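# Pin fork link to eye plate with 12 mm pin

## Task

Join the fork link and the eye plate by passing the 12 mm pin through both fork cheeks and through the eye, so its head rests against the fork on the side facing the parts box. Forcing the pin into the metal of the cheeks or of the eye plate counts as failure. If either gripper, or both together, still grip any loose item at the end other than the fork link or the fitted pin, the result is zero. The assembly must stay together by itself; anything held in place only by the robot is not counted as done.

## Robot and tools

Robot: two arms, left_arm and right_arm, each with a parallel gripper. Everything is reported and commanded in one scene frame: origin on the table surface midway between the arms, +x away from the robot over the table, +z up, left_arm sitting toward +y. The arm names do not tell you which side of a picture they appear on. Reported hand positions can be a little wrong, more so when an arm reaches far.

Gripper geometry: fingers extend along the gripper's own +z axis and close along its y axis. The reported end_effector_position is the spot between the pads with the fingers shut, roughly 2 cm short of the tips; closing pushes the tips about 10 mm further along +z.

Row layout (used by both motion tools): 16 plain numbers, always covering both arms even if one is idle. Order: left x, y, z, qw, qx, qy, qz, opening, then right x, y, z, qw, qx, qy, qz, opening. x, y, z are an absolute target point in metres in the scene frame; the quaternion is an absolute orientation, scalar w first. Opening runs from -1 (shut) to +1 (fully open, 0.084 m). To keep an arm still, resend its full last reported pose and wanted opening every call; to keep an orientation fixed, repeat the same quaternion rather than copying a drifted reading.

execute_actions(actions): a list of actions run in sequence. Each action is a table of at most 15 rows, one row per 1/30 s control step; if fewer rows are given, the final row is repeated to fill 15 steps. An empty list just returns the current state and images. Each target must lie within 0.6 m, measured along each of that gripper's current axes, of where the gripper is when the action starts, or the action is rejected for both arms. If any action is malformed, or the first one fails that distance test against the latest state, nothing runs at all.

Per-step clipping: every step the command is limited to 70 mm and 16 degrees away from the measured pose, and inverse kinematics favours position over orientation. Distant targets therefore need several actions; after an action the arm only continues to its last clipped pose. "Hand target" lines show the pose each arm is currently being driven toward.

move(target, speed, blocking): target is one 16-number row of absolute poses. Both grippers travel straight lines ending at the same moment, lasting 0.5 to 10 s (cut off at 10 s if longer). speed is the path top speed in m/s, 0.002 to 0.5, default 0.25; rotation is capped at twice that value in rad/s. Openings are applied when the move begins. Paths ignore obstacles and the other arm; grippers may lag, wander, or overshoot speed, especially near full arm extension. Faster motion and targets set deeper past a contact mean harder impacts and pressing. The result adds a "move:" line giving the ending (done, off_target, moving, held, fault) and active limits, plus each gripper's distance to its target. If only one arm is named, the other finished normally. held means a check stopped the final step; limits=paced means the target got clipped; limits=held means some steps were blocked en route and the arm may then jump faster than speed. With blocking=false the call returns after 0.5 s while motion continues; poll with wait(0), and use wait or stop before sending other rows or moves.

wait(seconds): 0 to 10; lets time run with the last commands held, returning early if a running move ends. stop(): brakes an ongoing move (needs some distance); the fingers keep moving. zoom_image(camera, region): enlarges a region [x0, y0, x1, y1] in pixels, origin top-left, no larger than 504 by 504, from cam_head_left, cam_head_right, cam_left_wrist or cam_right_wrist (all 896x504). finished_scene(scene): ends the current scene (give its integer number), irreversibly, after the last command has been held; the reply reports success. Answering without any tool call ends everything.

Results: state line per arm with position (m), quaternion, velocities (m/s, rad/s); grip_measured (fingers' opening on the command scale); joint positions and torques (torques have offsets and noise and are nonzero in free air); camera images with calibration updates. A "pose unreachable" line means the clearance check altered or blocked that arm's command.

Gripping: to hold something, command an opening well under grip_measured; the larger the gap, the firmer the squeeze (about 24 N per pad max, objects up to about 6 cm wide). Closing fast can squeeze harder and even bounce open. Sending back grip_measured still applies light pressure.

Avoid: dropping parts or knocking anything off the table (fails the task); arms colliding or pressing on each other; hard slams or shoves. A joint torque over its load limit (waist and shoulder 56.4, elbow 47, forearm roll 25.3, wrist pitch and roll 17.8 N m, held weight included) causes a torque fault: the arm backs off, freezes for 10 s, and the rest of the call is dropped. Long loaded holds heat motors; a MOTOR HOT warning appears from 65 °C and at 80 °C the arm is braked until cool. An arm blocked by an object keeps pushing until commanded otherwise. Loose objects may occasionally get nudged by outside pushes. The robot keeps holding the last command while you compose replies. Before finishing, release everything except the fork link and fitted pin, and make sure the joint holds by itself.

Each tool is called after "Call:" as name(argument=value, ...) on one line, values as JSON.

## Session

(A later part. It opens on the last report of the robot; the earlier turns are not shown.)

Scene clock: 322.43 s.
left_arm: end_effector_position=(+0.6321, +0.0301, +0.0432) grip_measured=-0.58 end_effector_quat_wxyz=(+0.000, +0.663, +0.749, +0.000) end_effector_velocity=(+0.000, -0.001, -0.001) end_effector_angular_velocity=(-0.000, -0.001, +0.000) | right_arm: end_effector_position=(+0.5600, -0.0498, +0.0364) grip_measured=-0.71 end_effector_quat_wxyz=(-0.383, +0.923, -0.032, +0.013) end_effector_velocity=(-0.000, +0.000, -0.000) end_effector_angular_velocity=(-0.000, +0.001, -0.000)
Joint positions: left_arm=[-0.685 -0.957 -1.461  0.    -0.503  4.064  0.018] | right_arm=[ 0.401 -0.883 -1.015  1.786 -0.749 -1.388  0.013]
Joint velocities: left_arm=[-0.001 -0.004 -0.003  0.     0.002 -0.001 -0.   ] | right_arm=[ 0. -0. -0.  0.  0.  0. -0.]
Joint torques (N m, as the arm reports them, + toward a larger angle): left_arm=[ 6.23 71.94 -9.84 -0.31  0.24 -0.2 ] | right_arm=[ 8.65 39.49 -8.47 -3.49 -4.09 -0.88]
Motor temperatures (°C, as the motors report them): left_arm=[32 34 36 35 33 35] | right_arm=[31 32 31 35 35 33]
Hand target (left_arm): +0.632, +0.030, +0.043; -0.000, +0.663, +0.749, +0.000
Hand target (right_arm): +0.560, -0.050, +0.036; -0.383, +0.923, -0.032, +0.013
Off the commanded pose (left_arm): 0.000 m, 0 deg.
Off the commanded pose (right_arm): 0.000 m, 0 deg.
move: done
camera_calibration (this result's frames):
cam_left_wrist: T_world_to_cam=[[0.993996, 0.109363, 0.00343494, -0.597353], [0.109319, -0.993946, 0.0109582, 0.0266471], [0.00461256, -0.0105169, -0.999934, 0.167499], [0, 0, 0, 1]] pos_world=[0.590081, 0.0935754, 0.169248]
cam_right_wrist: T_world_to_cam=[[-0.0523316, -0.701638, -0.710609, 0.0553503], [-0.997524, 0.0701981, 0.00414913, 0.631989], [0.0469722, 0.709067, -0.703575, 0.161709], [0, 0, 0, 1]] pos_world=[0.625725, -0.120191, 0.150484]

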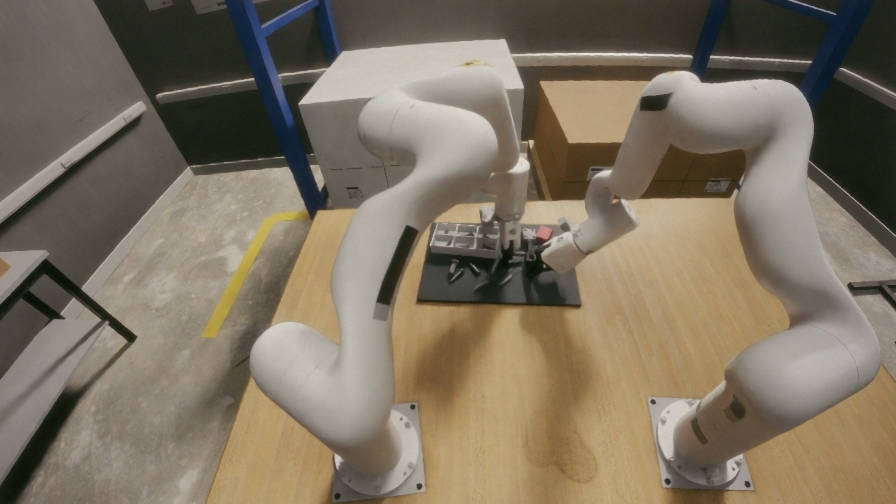

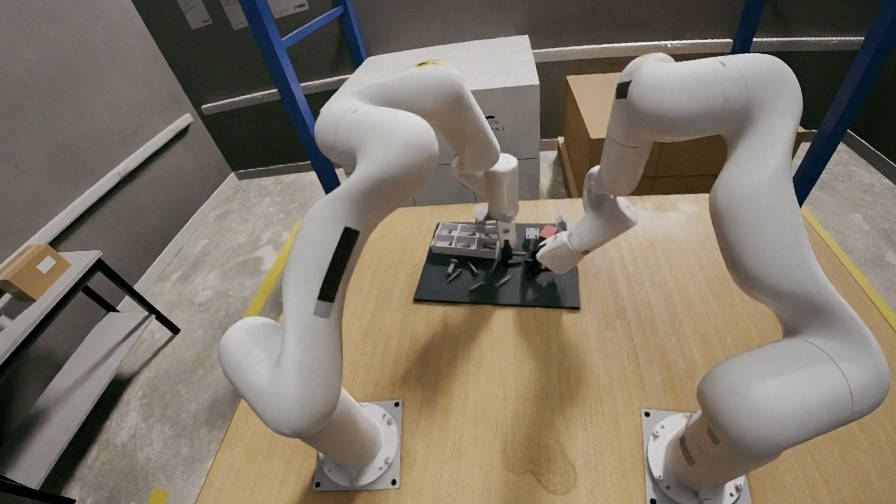

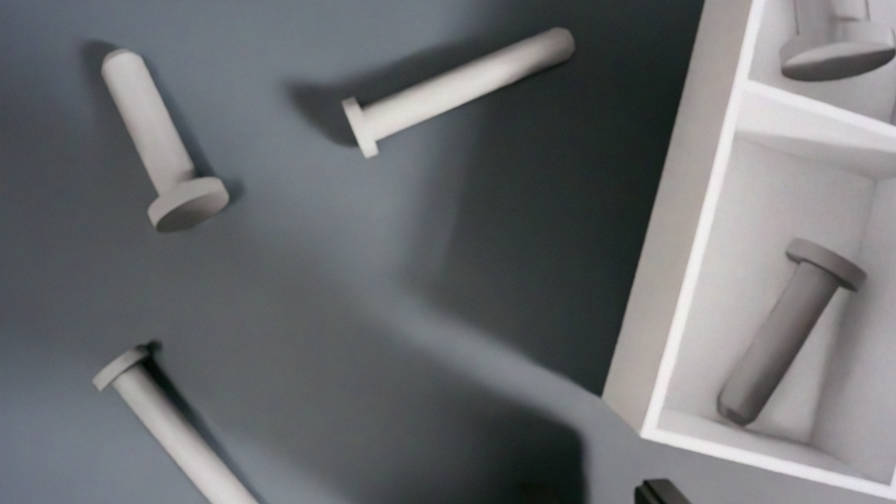

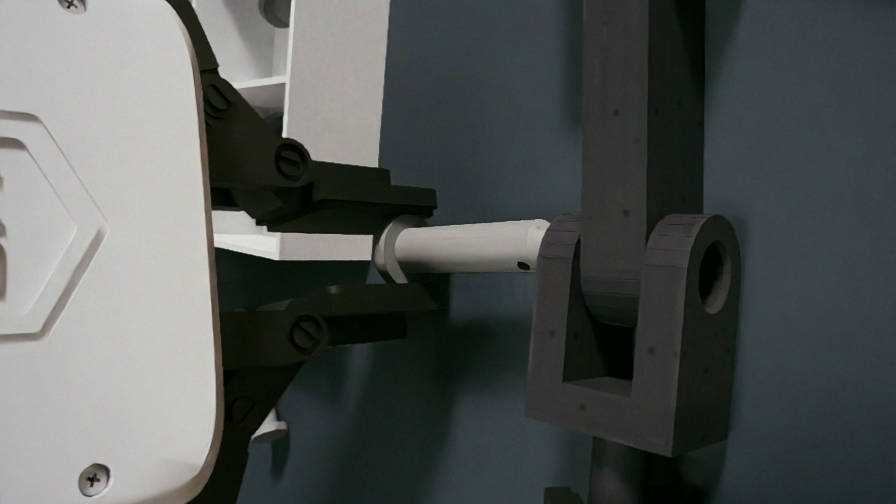

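Call:
move(target=[0.6265,0.030,0.040,0,0.688,0.725,0,-1,0.560,-0.0497,0.0365,-0.383,0.923,-0.032,0.0134,-1], speed=0.02)

Call:
move(target=[0.626,0.022,0.040,0,0.688,0.725,0,-1,0.560,-0.0497,0.0365,-0.383,0.923,-0.032,0.0134,-1], speed=0.004)

Scene clock: 328.20 s.
left_arm: end_effector_position=(+0.6266, +0.0300, +0.0400) grip_measured=-0.58 end_effector_quat_wxyz=(-0.000, +0.688, +0.726, +0.000) end_effector_velocity=(-0.001, -0.000, -0.002) end_effector_angular_velocity=(+0.001, +0.002, -0.007) | right_arm: end_effector_position=(+0.5600, -0.0498, +0.0364) grip_measured=-0.71 end_effector_quat_wxyz=(-0.383, +0.923, -0.032, +0.013) end_effector_velocity=(+0.001, +0.000, +0.001) end_effector_angular_velocity=(+0.001, -0.003, -0.000)
Joint positions: left_arm=[-0.69  -0.954 -1.444  0.    -0.49   4.129  0.018] | right_arm=[ 0.401 -0.883 -1.015  1.786 -0.749 -1.388  0.013]
Joint velocities: left_arm=[-0.001 -0.002  0.002 -0.002  0.001  0.008 -0.   ] | right_arm=[ 0.     0.001 -0.002  0.001 -0.    -0.    -0.   ]
Joint torques (N m, as the arm reports them, + toward a larger angle): left_arm=[ 6.81 70.88 -9.59 -0.49  0.26 -0.28] | right_arm=[11.3  37.57 -7.72 -3.69 -4.   -1.36]
Motor temperatures (°C, as the motors report them): left_arm=[32 34 36 35 33 35] | right_arm=[31 32 31 35 35 33]
Hand target (left_arm): +0.627, +0.030, +0.040; -0.000, +0.688, +0.725, +0.000
Hand target (right_arm): +0.560, -0.050, +0.036; -0.383, +0.923, -0.032, +0.013
Off the commanded pose (left_arm): 0.000 m, 0 deg.
Off the commanded pose (right_arm): 0.000 m, 0 deg.
move: done
camera_calibration (this result's frames):
cam_left_wrist: T_world_to_cam=[[0.999157, 0.0409138, 0.0033772, -0.592981], [0.0408749, -0.999105, 0.0108874, 0.0702586], [0.00381962, -0.0107401, -0.999935, 0.164836], [0, 0, 0, 1]] pos_world=[0.58898, 0.0962272, 0.166063]
cam_right_wrist: T_world_to_cam=[[-0.0523309, -0.701638, -0.710609, 0.0553499], [-0.997524, 0.0701975, 0.00414876, 0.631989], [0.046972, 0.709067, -0.703575, 0.161709], [0, 0, 0, 1]] pos_world=[0.625725, -0.120191, 0.150484]

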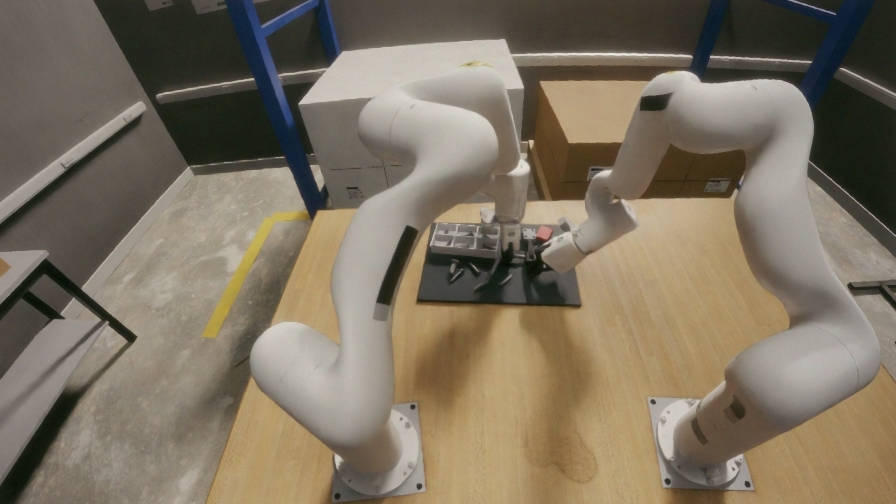

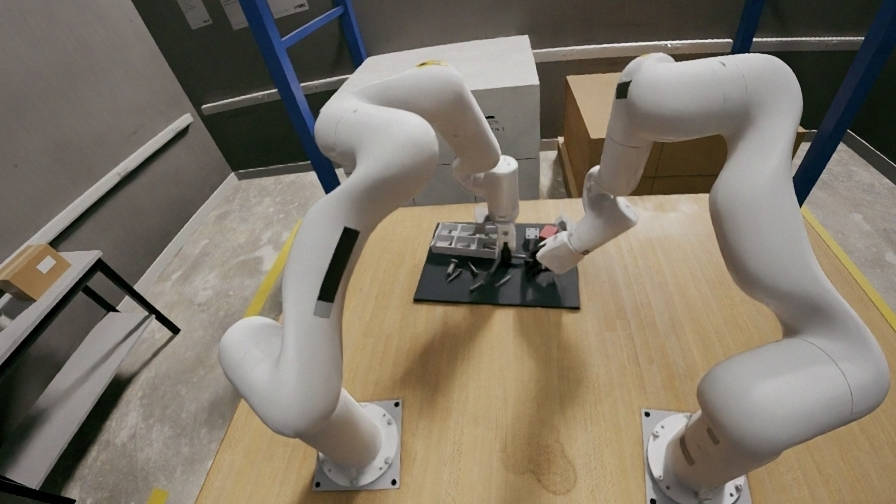

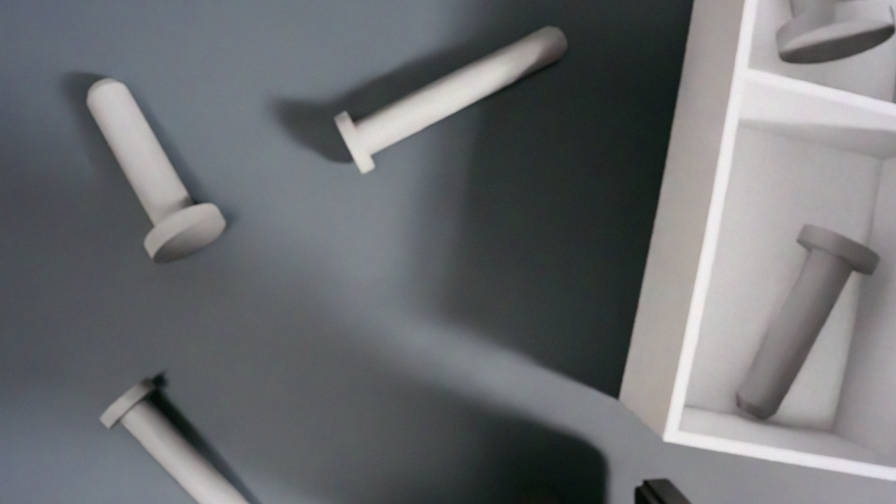

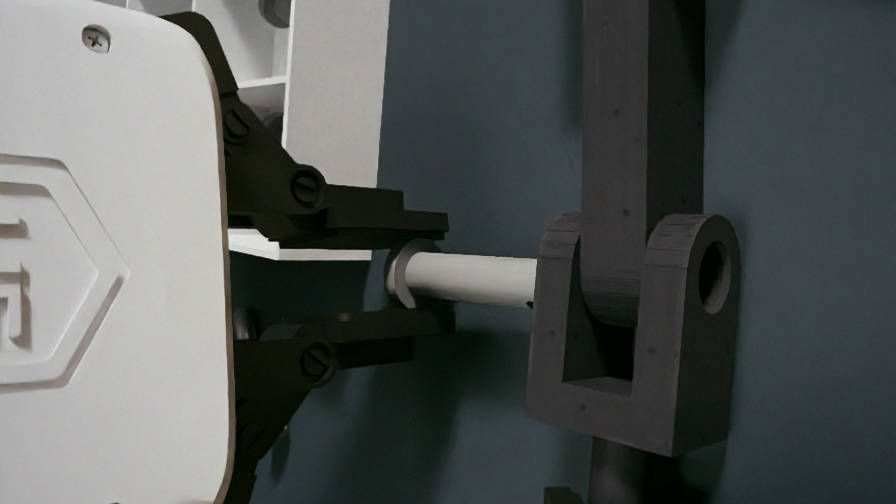

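Scene clock: 330.43 s.
left_arm: end_effector_position=(+0.6260, +0.0221, +0.0400) grip_measured=-0.58 end_effector_quat_wxyz=(-0.000, +0.688, +0.725, -0.000) end_effector_velocity=(+0.000, -0.001, +0.001) end_effector_angular_velocity=(+0.000, -0.001, -0.002) | right_arm: end_effector_position=(+0.5600, -0.0498, +0.0364) grip_measured=-0.71 end_effector_quat_wxyz=(-0.383, +0.923, -0.032, +0.013) end_effector_velocity=(-0.000, +0.000, +0.000) end_effector_angular_velocity=(+0.000, -0.001, +0.001)
Joint positions: left_arm=[-0.701 -0.961 -1.458 -0.    -0.497  4.119  0.018] | right_arm=[ 0.401 -0.883 -1.015  1.786 -0.749 -1.388  0.013]
Joint velocities: left_arm=[-0.002  0.001 -0.001  0.002 -0.001 -0.001  0.   ] | right_arm=[ 0.     0.     0.     0.     0.    -0.001  0.   ]
Joint torques (N m, as the arm reports them, + toward a larger angle): left_arm=[ -9.15  74.32 -12.76  -3.34   1.62  -0.15] | right_arm=[11.63 41.48 -6.94 -4.62 -3.77 -0.83]
Motor temperatures (°C, as the motors report them): left_arm=[32 34 36 35 33 35] | right_arm=[31 32 31 35 35 33]
Hand target (left_arm): +0.626, +0.022, +0.040; -0.000, +0.688, +0.725, -0.000
Hand target (right_arm): +0.560, -0.050, +0.036; -0.383, +0.923, -0.032, +0.013
Off the commanded pose (left_arm): 0.000 m, 0 deg.
Off the commanded pose (right_arm): 0.000 m, 0 deg.
move: done
camera_calibration (this result's frames):
cam_left_wrist: T_world_to_cam=[[0.999186, 0.0402131, 0.00334018, -0.592129], [0.0401743, -0.999133, 0.010955, 0.0627957], [0.00377782, -0.0108119, -0.999934, 0.164763], [0, 0, 0, 1]] pos_world=[0.588501, 0.0883339, 0.166042]
cam_right_wrist: T_world_to_cam=[[-0.0523257, -0.701596, -0.710652, 0.055366], [-0.997525, 0.0701889, 0.00415393, 0.631987], [0.0469655, 0.70911, -0.703532, 0.161713], [0, 0, 0, 1]] pos_world=[0.625725, -0.120186, 0.150491]

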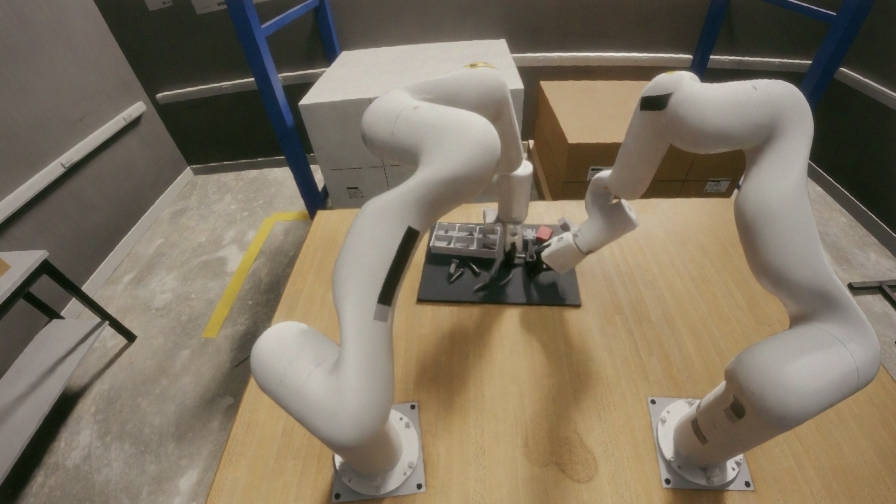

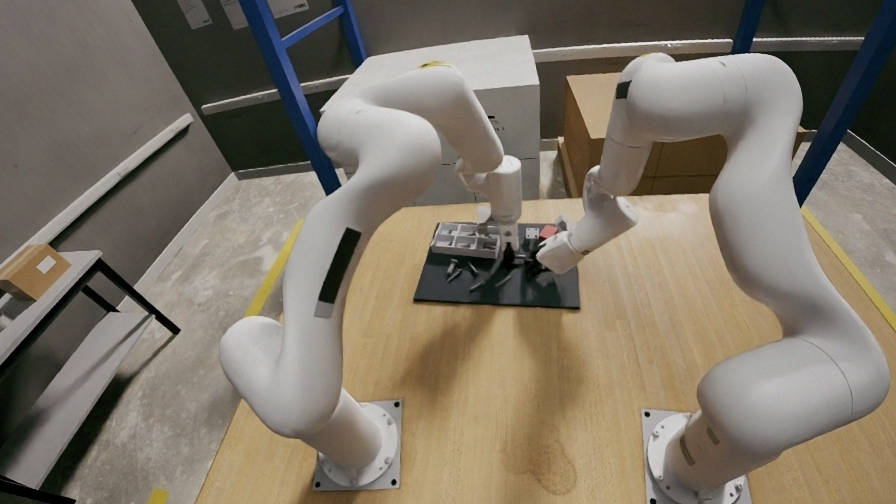

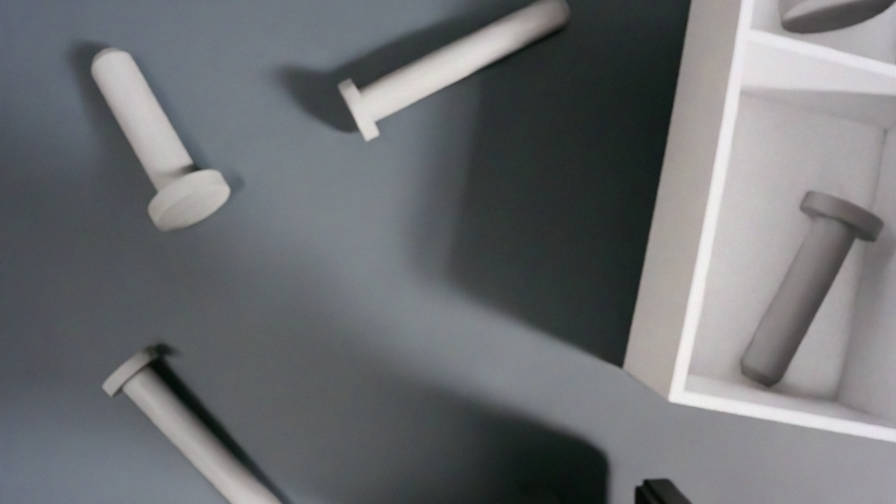

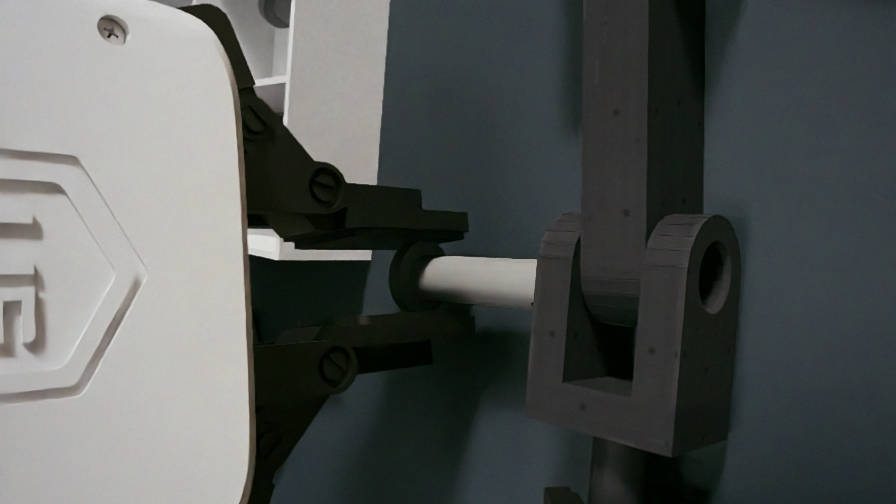

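Call:
move(target=[0.6275,0.034,0.040,0,0.688,0.725,0,-1,0.560,-0.0497,0.0365,-0.383,0.923,-0.032,0.0134,-1], speed=0.01)

Call:
zoom_image(camera="cam_right_wrist", region=[380,180,760,380])

Scene clock: 333.37 s.
left_arm: end_effector_position=(+0.6275, +0.0338, +0.0400) grip_measured=-0.58 end_effector_quat_wxyz=(+0.000, +0.688, +0.725, +0.000) end_effector_velocity=(+0.000, +0.002, -0.000) end_effector_angular_velocity=(-0.000, -0.000, +0.000) | right_arm: end_effector_position=(+0.5600, -0.0498, +0.0364) grip_measured=-0.71 end_effector_quat_wxyz=(-0.383, +0.923, -0.032, +0.013) end_effector_velocity=(+0.002, -0.001, +0.001) end_effector_angular_velocity=(+0.000, -0.003, -0.001)
Joint positions: left_arm=[-0.684 -0.952 -1.44   0.    -0.488  4.135  0.018] | right_arm=[ 0.401 -0.883 -1.015  1.786 -0.749 -1.388  0.013]
Joint velocities: left_arm=[ 0.003  0.001  0.003 -0.     0.002  0.003  0.   ] | right_arm=[-0.002  0.    -0.002 -0.     0.    -0.001 -0.   ]
Joint torques (N m, as the arm reports them, + toward a larger angle): left_arm=[ 6.49 71.46 -9.72 -0.67  0.22 -0.27] | right_arm=[12.94 41.97 -7.73 -3.54 -4.08 -1.06]
Motor temperatures (°C, as the motors report them): left_arm=[32 34 36 35 33 35] | right_arm=[31 32 31 35 35 33]
Hand target (left_arm): +0.627, +0.034, +0.040; +0.000, +0.688, +0.725, +0.000
Hand target (right_arm): +0.560, -0.050, +0.036; -0.383, +0.923, -0.032, +0.013
Off the commanded pose (left_arm): 0.000 m, 0 deg.
Off the commanded pose (right_arm): 0.000 m, 0 deg.
move: done
camera_calibration (this result's frames):
cam_left_wrist: T_world_to_cam=[[0.999184, 0.0402585, 0.00338776, -0.59403], [0.0402193, -0.999131, 0.010924, 0.074482], [0.0038246, -0.0107788, -0.999935, 0.164843], [0, 0, 0, 1]] pos_world=[0.589919, 0.100109, 0.166031]
cam_right_wrist: T_world_to_cam=[[-0.0523312, -0.701622, -0.710625, 0.0553555], [-0.997525, 0.0701916, 0.00415653, 0.631984], [0.0469636, 0.709084, -0.703559, 0.161713], [0, 0, 0, 1]] pos_world=[0.625722, -0.120189, 0.150485]

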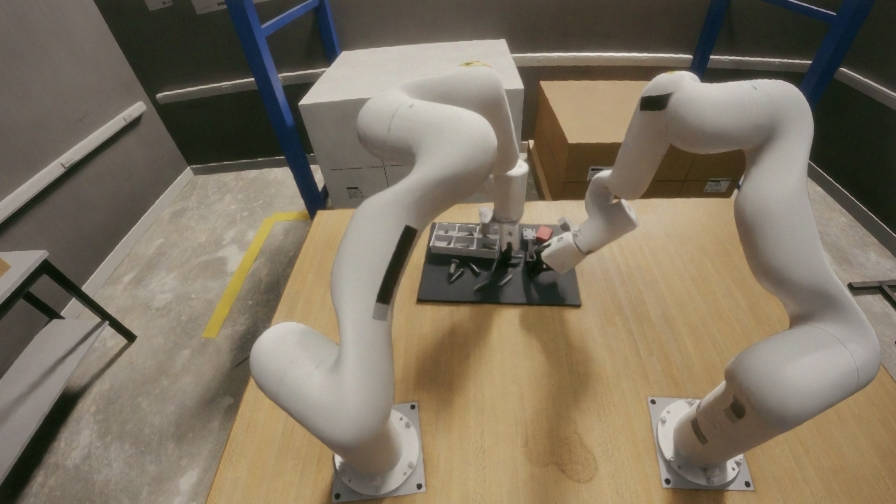

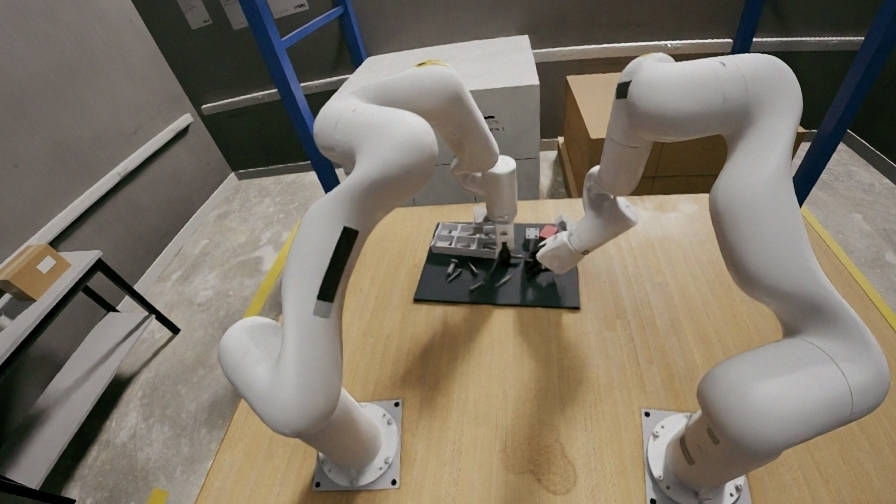

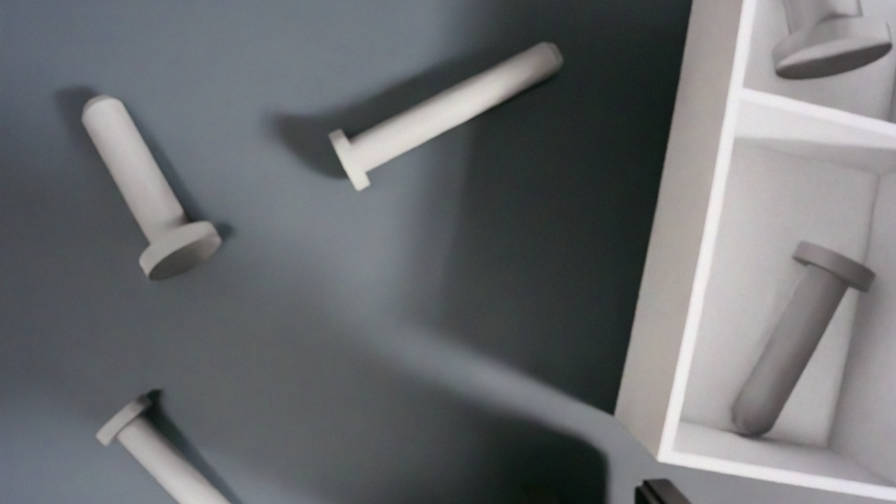

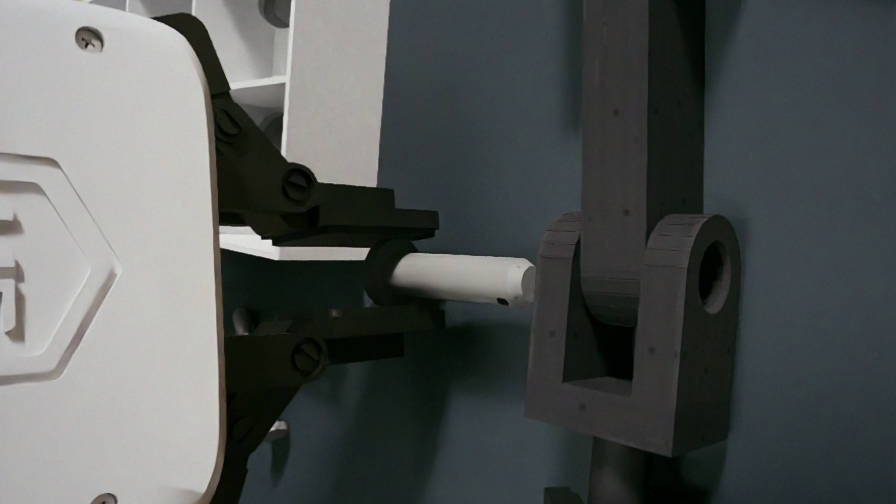

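Region (380, 180, 760, 380) of cam_right_wrist's 896x504 image, scaled by 1.326, with more detail than that image has; it fills the top 265 rows of this view, and the rest is white.

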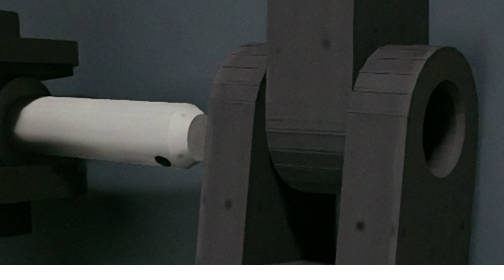

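Call:
move(target=[0.6275,0.034,0.040,0,0.672,0.740,0,-1,0.560,-0.0497,0.0365,-0.383,0.923,-0.032,0.0134,-1], speed=0.01)

Call:
move(target=[0.627,0.027,0.040,0,0.672,0.740,0,-1,0.560,-0.0497,0.0365,-0.383,0.923,-0.032,0.0134,-1], speed=0.004)

Scene clock: 337.07 s.
left_arm: end_effector_position=(+0.6275, +0.0340, +0.0400) grip_measured=-0.58 end_effector_quat_wxyz=(+0.000, +0.672, +0.740, -0.000) end_effector_velocity=(+0.001, +0.000, +0.001) end_effector_angular_velocity=(-0.001, -0.001, +0.005) | right_arm: end_effector_position=(+0.5600, -0.0498, +0.0364) grip_measured=-0.71 end_effector_quat_wxyz=(-0.383, +0.923, -0.032, +0.013) end_effector_velocity=(+0.000, -0.000, -0.000) end_effector_angular_velocity=(-0.000, +0.001, -0.001)
Joint positions: left_arm=[-0.684 -0.952 -1.44  -0.    -0.488  4.092  0.018] | right_arm=[ 0.401 -0.883 -1.015  1.786 -0.749 -1.388  0.013]
Joint velocities: left_arm=[ 0.001  0.001  0.    -0.     0.    -0.004 -0.   ] | right_arm=[-0.001 -0.     0.     0.    -0.     0.    -0.   ]
Joint torques (N m, as the arm reports them, + toward a larger angle): left_arm=[ 6.31 71.3  -9.82 -0.65  0.26 -0.32] | right_arm=[ 8.42 38.39 -7.88 -3.29 -3.8  -1.2 ]
Motor temperatures (°C, as the motors report them): left_arm=[32 34 36 35 33 35] | right_arm=[31 32 31 35 35 33]
Hand target (left_arm): +0.627, +0.034, +0.040; +0.000, +0.672, +0.740, -0.000
Hand target (right_arm): +0.560, -0.050, +0.036; -0.383, +0.923, -0.032, +0.013
Off the commanded pose (left_arm): 0.000 m, 0 deg.
Off the commanded pose (right_arm): 0.000 m, 0 deg.
move: done
camera_calibration (this result's frames):
cam_left_wrist: T_world_to_cam=[[0.996487, 0.0836812, 0.0033548, -0.593869], [0.08364, -0.996436, 0.0109597, 0.0472959], [0.00425997, -0.0106406, -0.999934, 0.164573], [0, 0, 0, 1]] pos_world=[0.587125, 0.0985742, 0.166036]
cam_right_wrist: T_world_to_cam=[[-0.0523285, -0.701623, -0.710624, 0.0553554], [-0.997525, 0.0701932, 0.00415104, 0.631987], [0.0469685, 0.709082, -0.70356, 0.161711], [0, 0, 0, 1]] pos_world=[0.625724, -0.120189, 0.150487]

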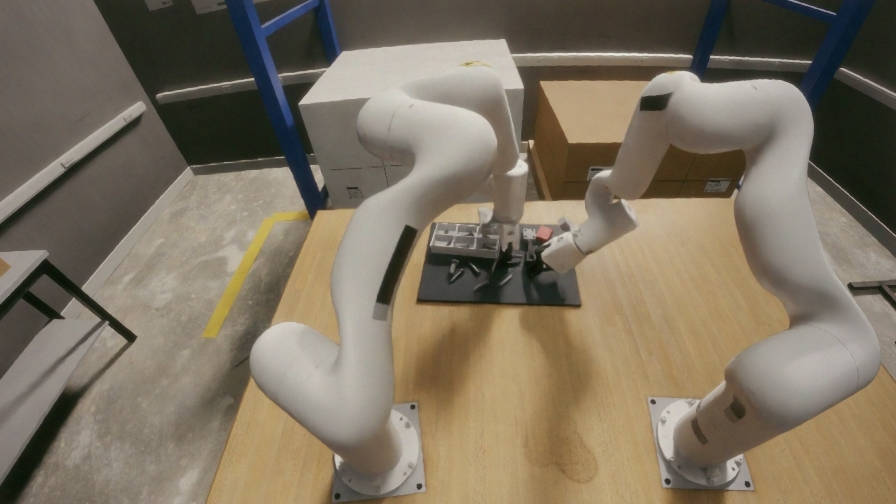

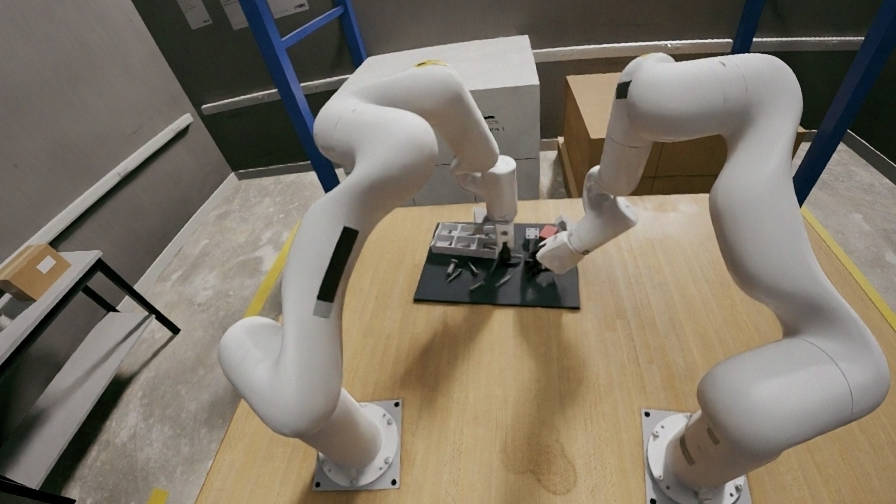

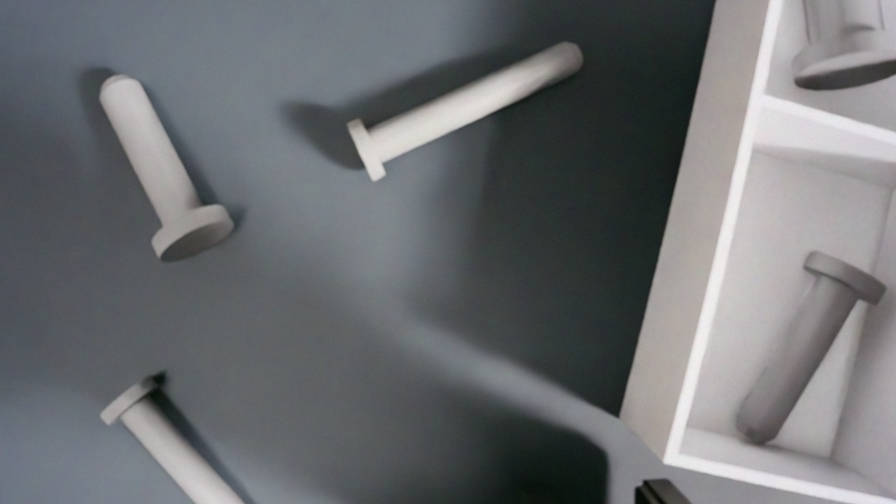

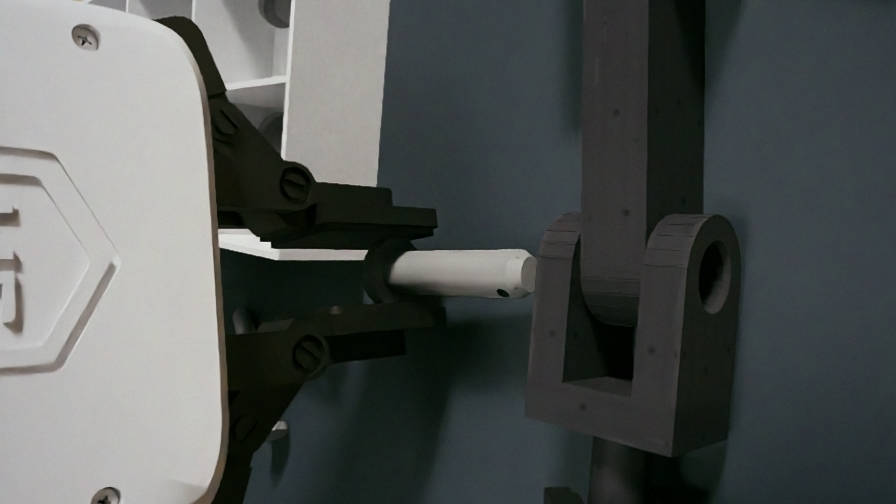

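Scene clock: 339.03 s.
left_arm: end_effector_position=(+0.6270, +0.0271, +0.0400) grip_measured=-0.58 end_effector_quat_wxyz=(-0.000, +0.672, +0.740, -0.000) end_effector_velocity=(+0.000, -0.001, +0.000) end_effector_angular_velocity=(-0.001, -0.001, +0.001) | right_arm: end_effector_position=(+0.5600, -0.0498, +0.0364) grip_measured=-0.71 end_effector_quat_wxyz=(-0.383, +0.923, -0.032, +0.013) end_effector_velocity=(-0.001, +0.000, -0.001) end_effector_angular_velocity=(-0.001, +0.002, +0.001)
Joint positions: left_arm=[-0.693 -0.958 -1.451 -0.    -0.494  4.082  0.018] | right_arm=[ 0.401 -0.883 -1.015  1.786 -0.749 -1.388  0.013]
Joint velocities: left_arm=[-0.001 -0.    -0.001 -0.001  0.    -0.001 -0.   ] | right_arm=[ 0.001 -0.     0.002  0.     0.    -0.001  0.   ]
Joint torques (N m, as the arm reports them, + toward a larger angle): left_arm=[ 6.81 70.56 -9.64 -0.38  0.38 -0.25] | right_arm=[10.51 41.02 -7.09 -3.57 -4.03 -0.83]
Motor temperatures (°C, as the motors report them): left_arm=[32 34 36 35 33 35] | right_arm=[31 32 31 35 35 33]
Hand target (left_arm): +0.627, +0.027, +0.040; -0.000, +0.672, +0.740, -0.000
Hand target (right_arm): +0.560, -0.050, +0.036; -0.383, +0.923, -0.032, +0.013
Off the commanded pose (left_arm): 0.000 m, 0 deg.
Off the commanded pose (right_arm): 0.000 m, 0 deg.
move: done
camera_calibration (this result's frames):
cam_left_wrist: T_world_to_cam=[[0.996459, 0.084009, 0.003347, -0.592804], [0.0839678, -0.996408, 0.0109595, 0.040217], [0.00425567, -0.0106397, -0.999934, 0.164508], [0, 0, 0, 1]] pos_world=[0.586628, 0.0916237, 0.166041]
cam_right_wrist: T_world_to_cam=[[-0.0523299, -0.701622, -0.710625, 0.0553563], [-0.997525, 0.0701946, 0.00415174, 0.631988], [0.0469691, 0.709083, -0.703559, 0.161711], [0, 0, 0, 1]] pos_world=[0.625725, -0.120189, 0.150487]

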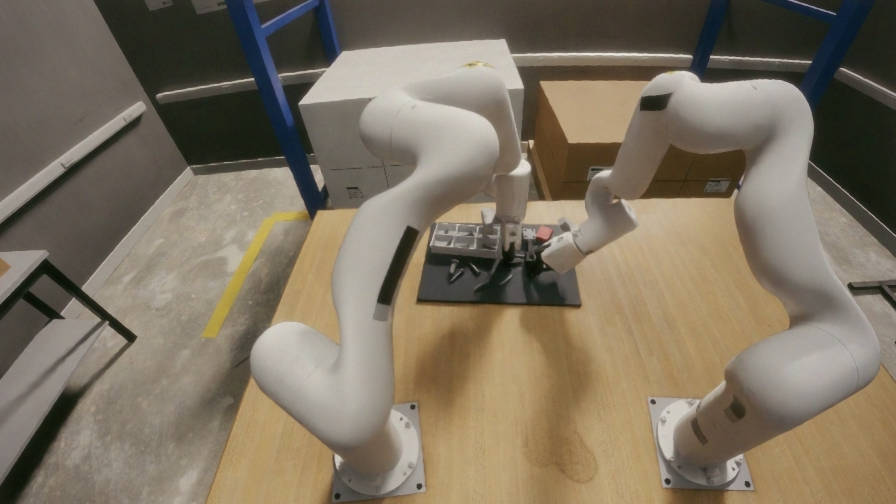

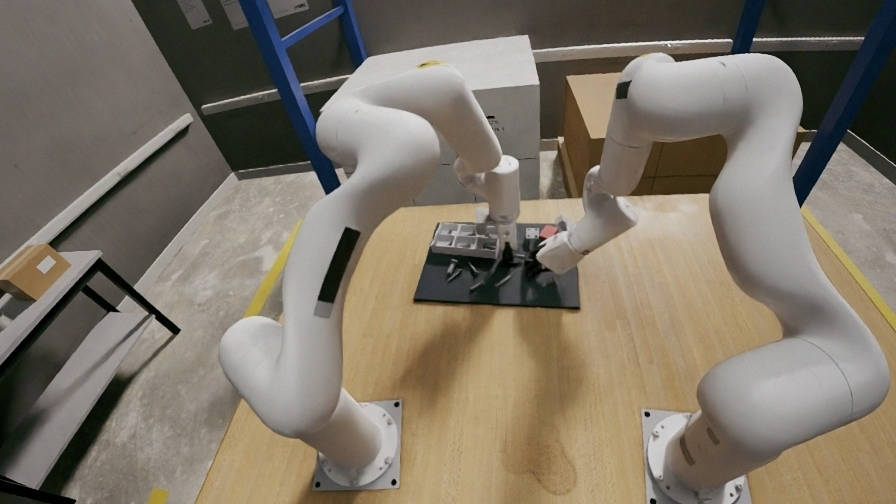

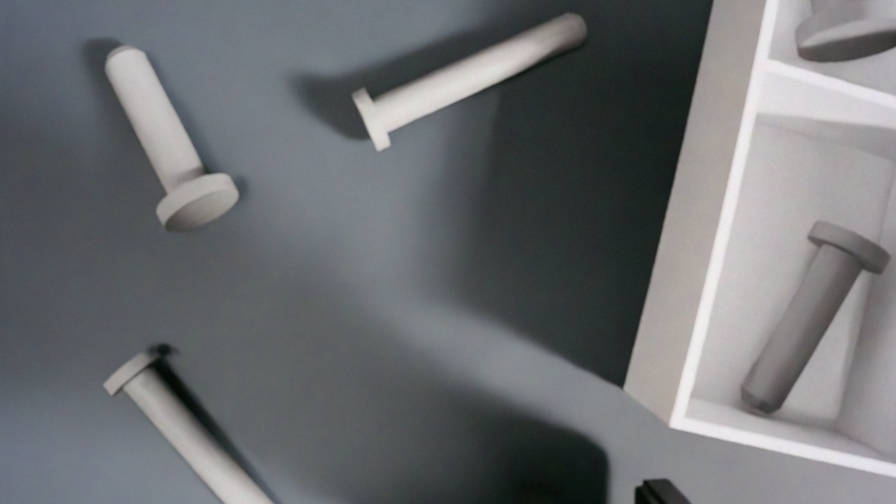

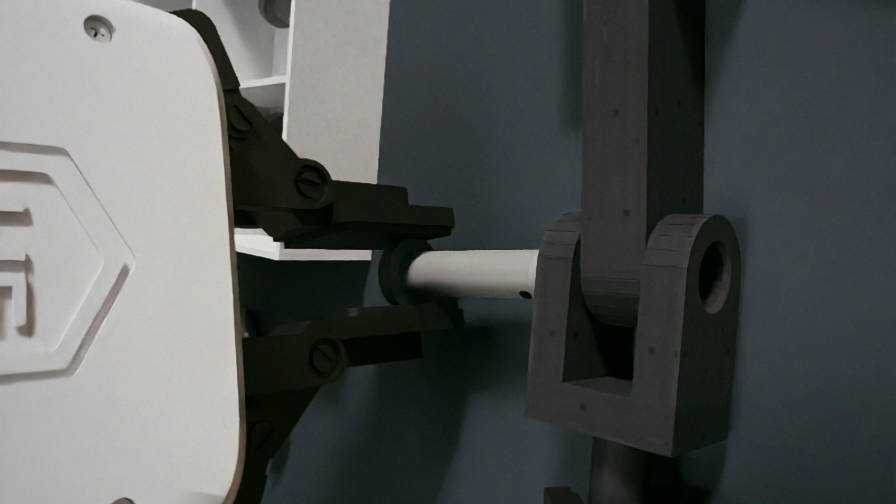

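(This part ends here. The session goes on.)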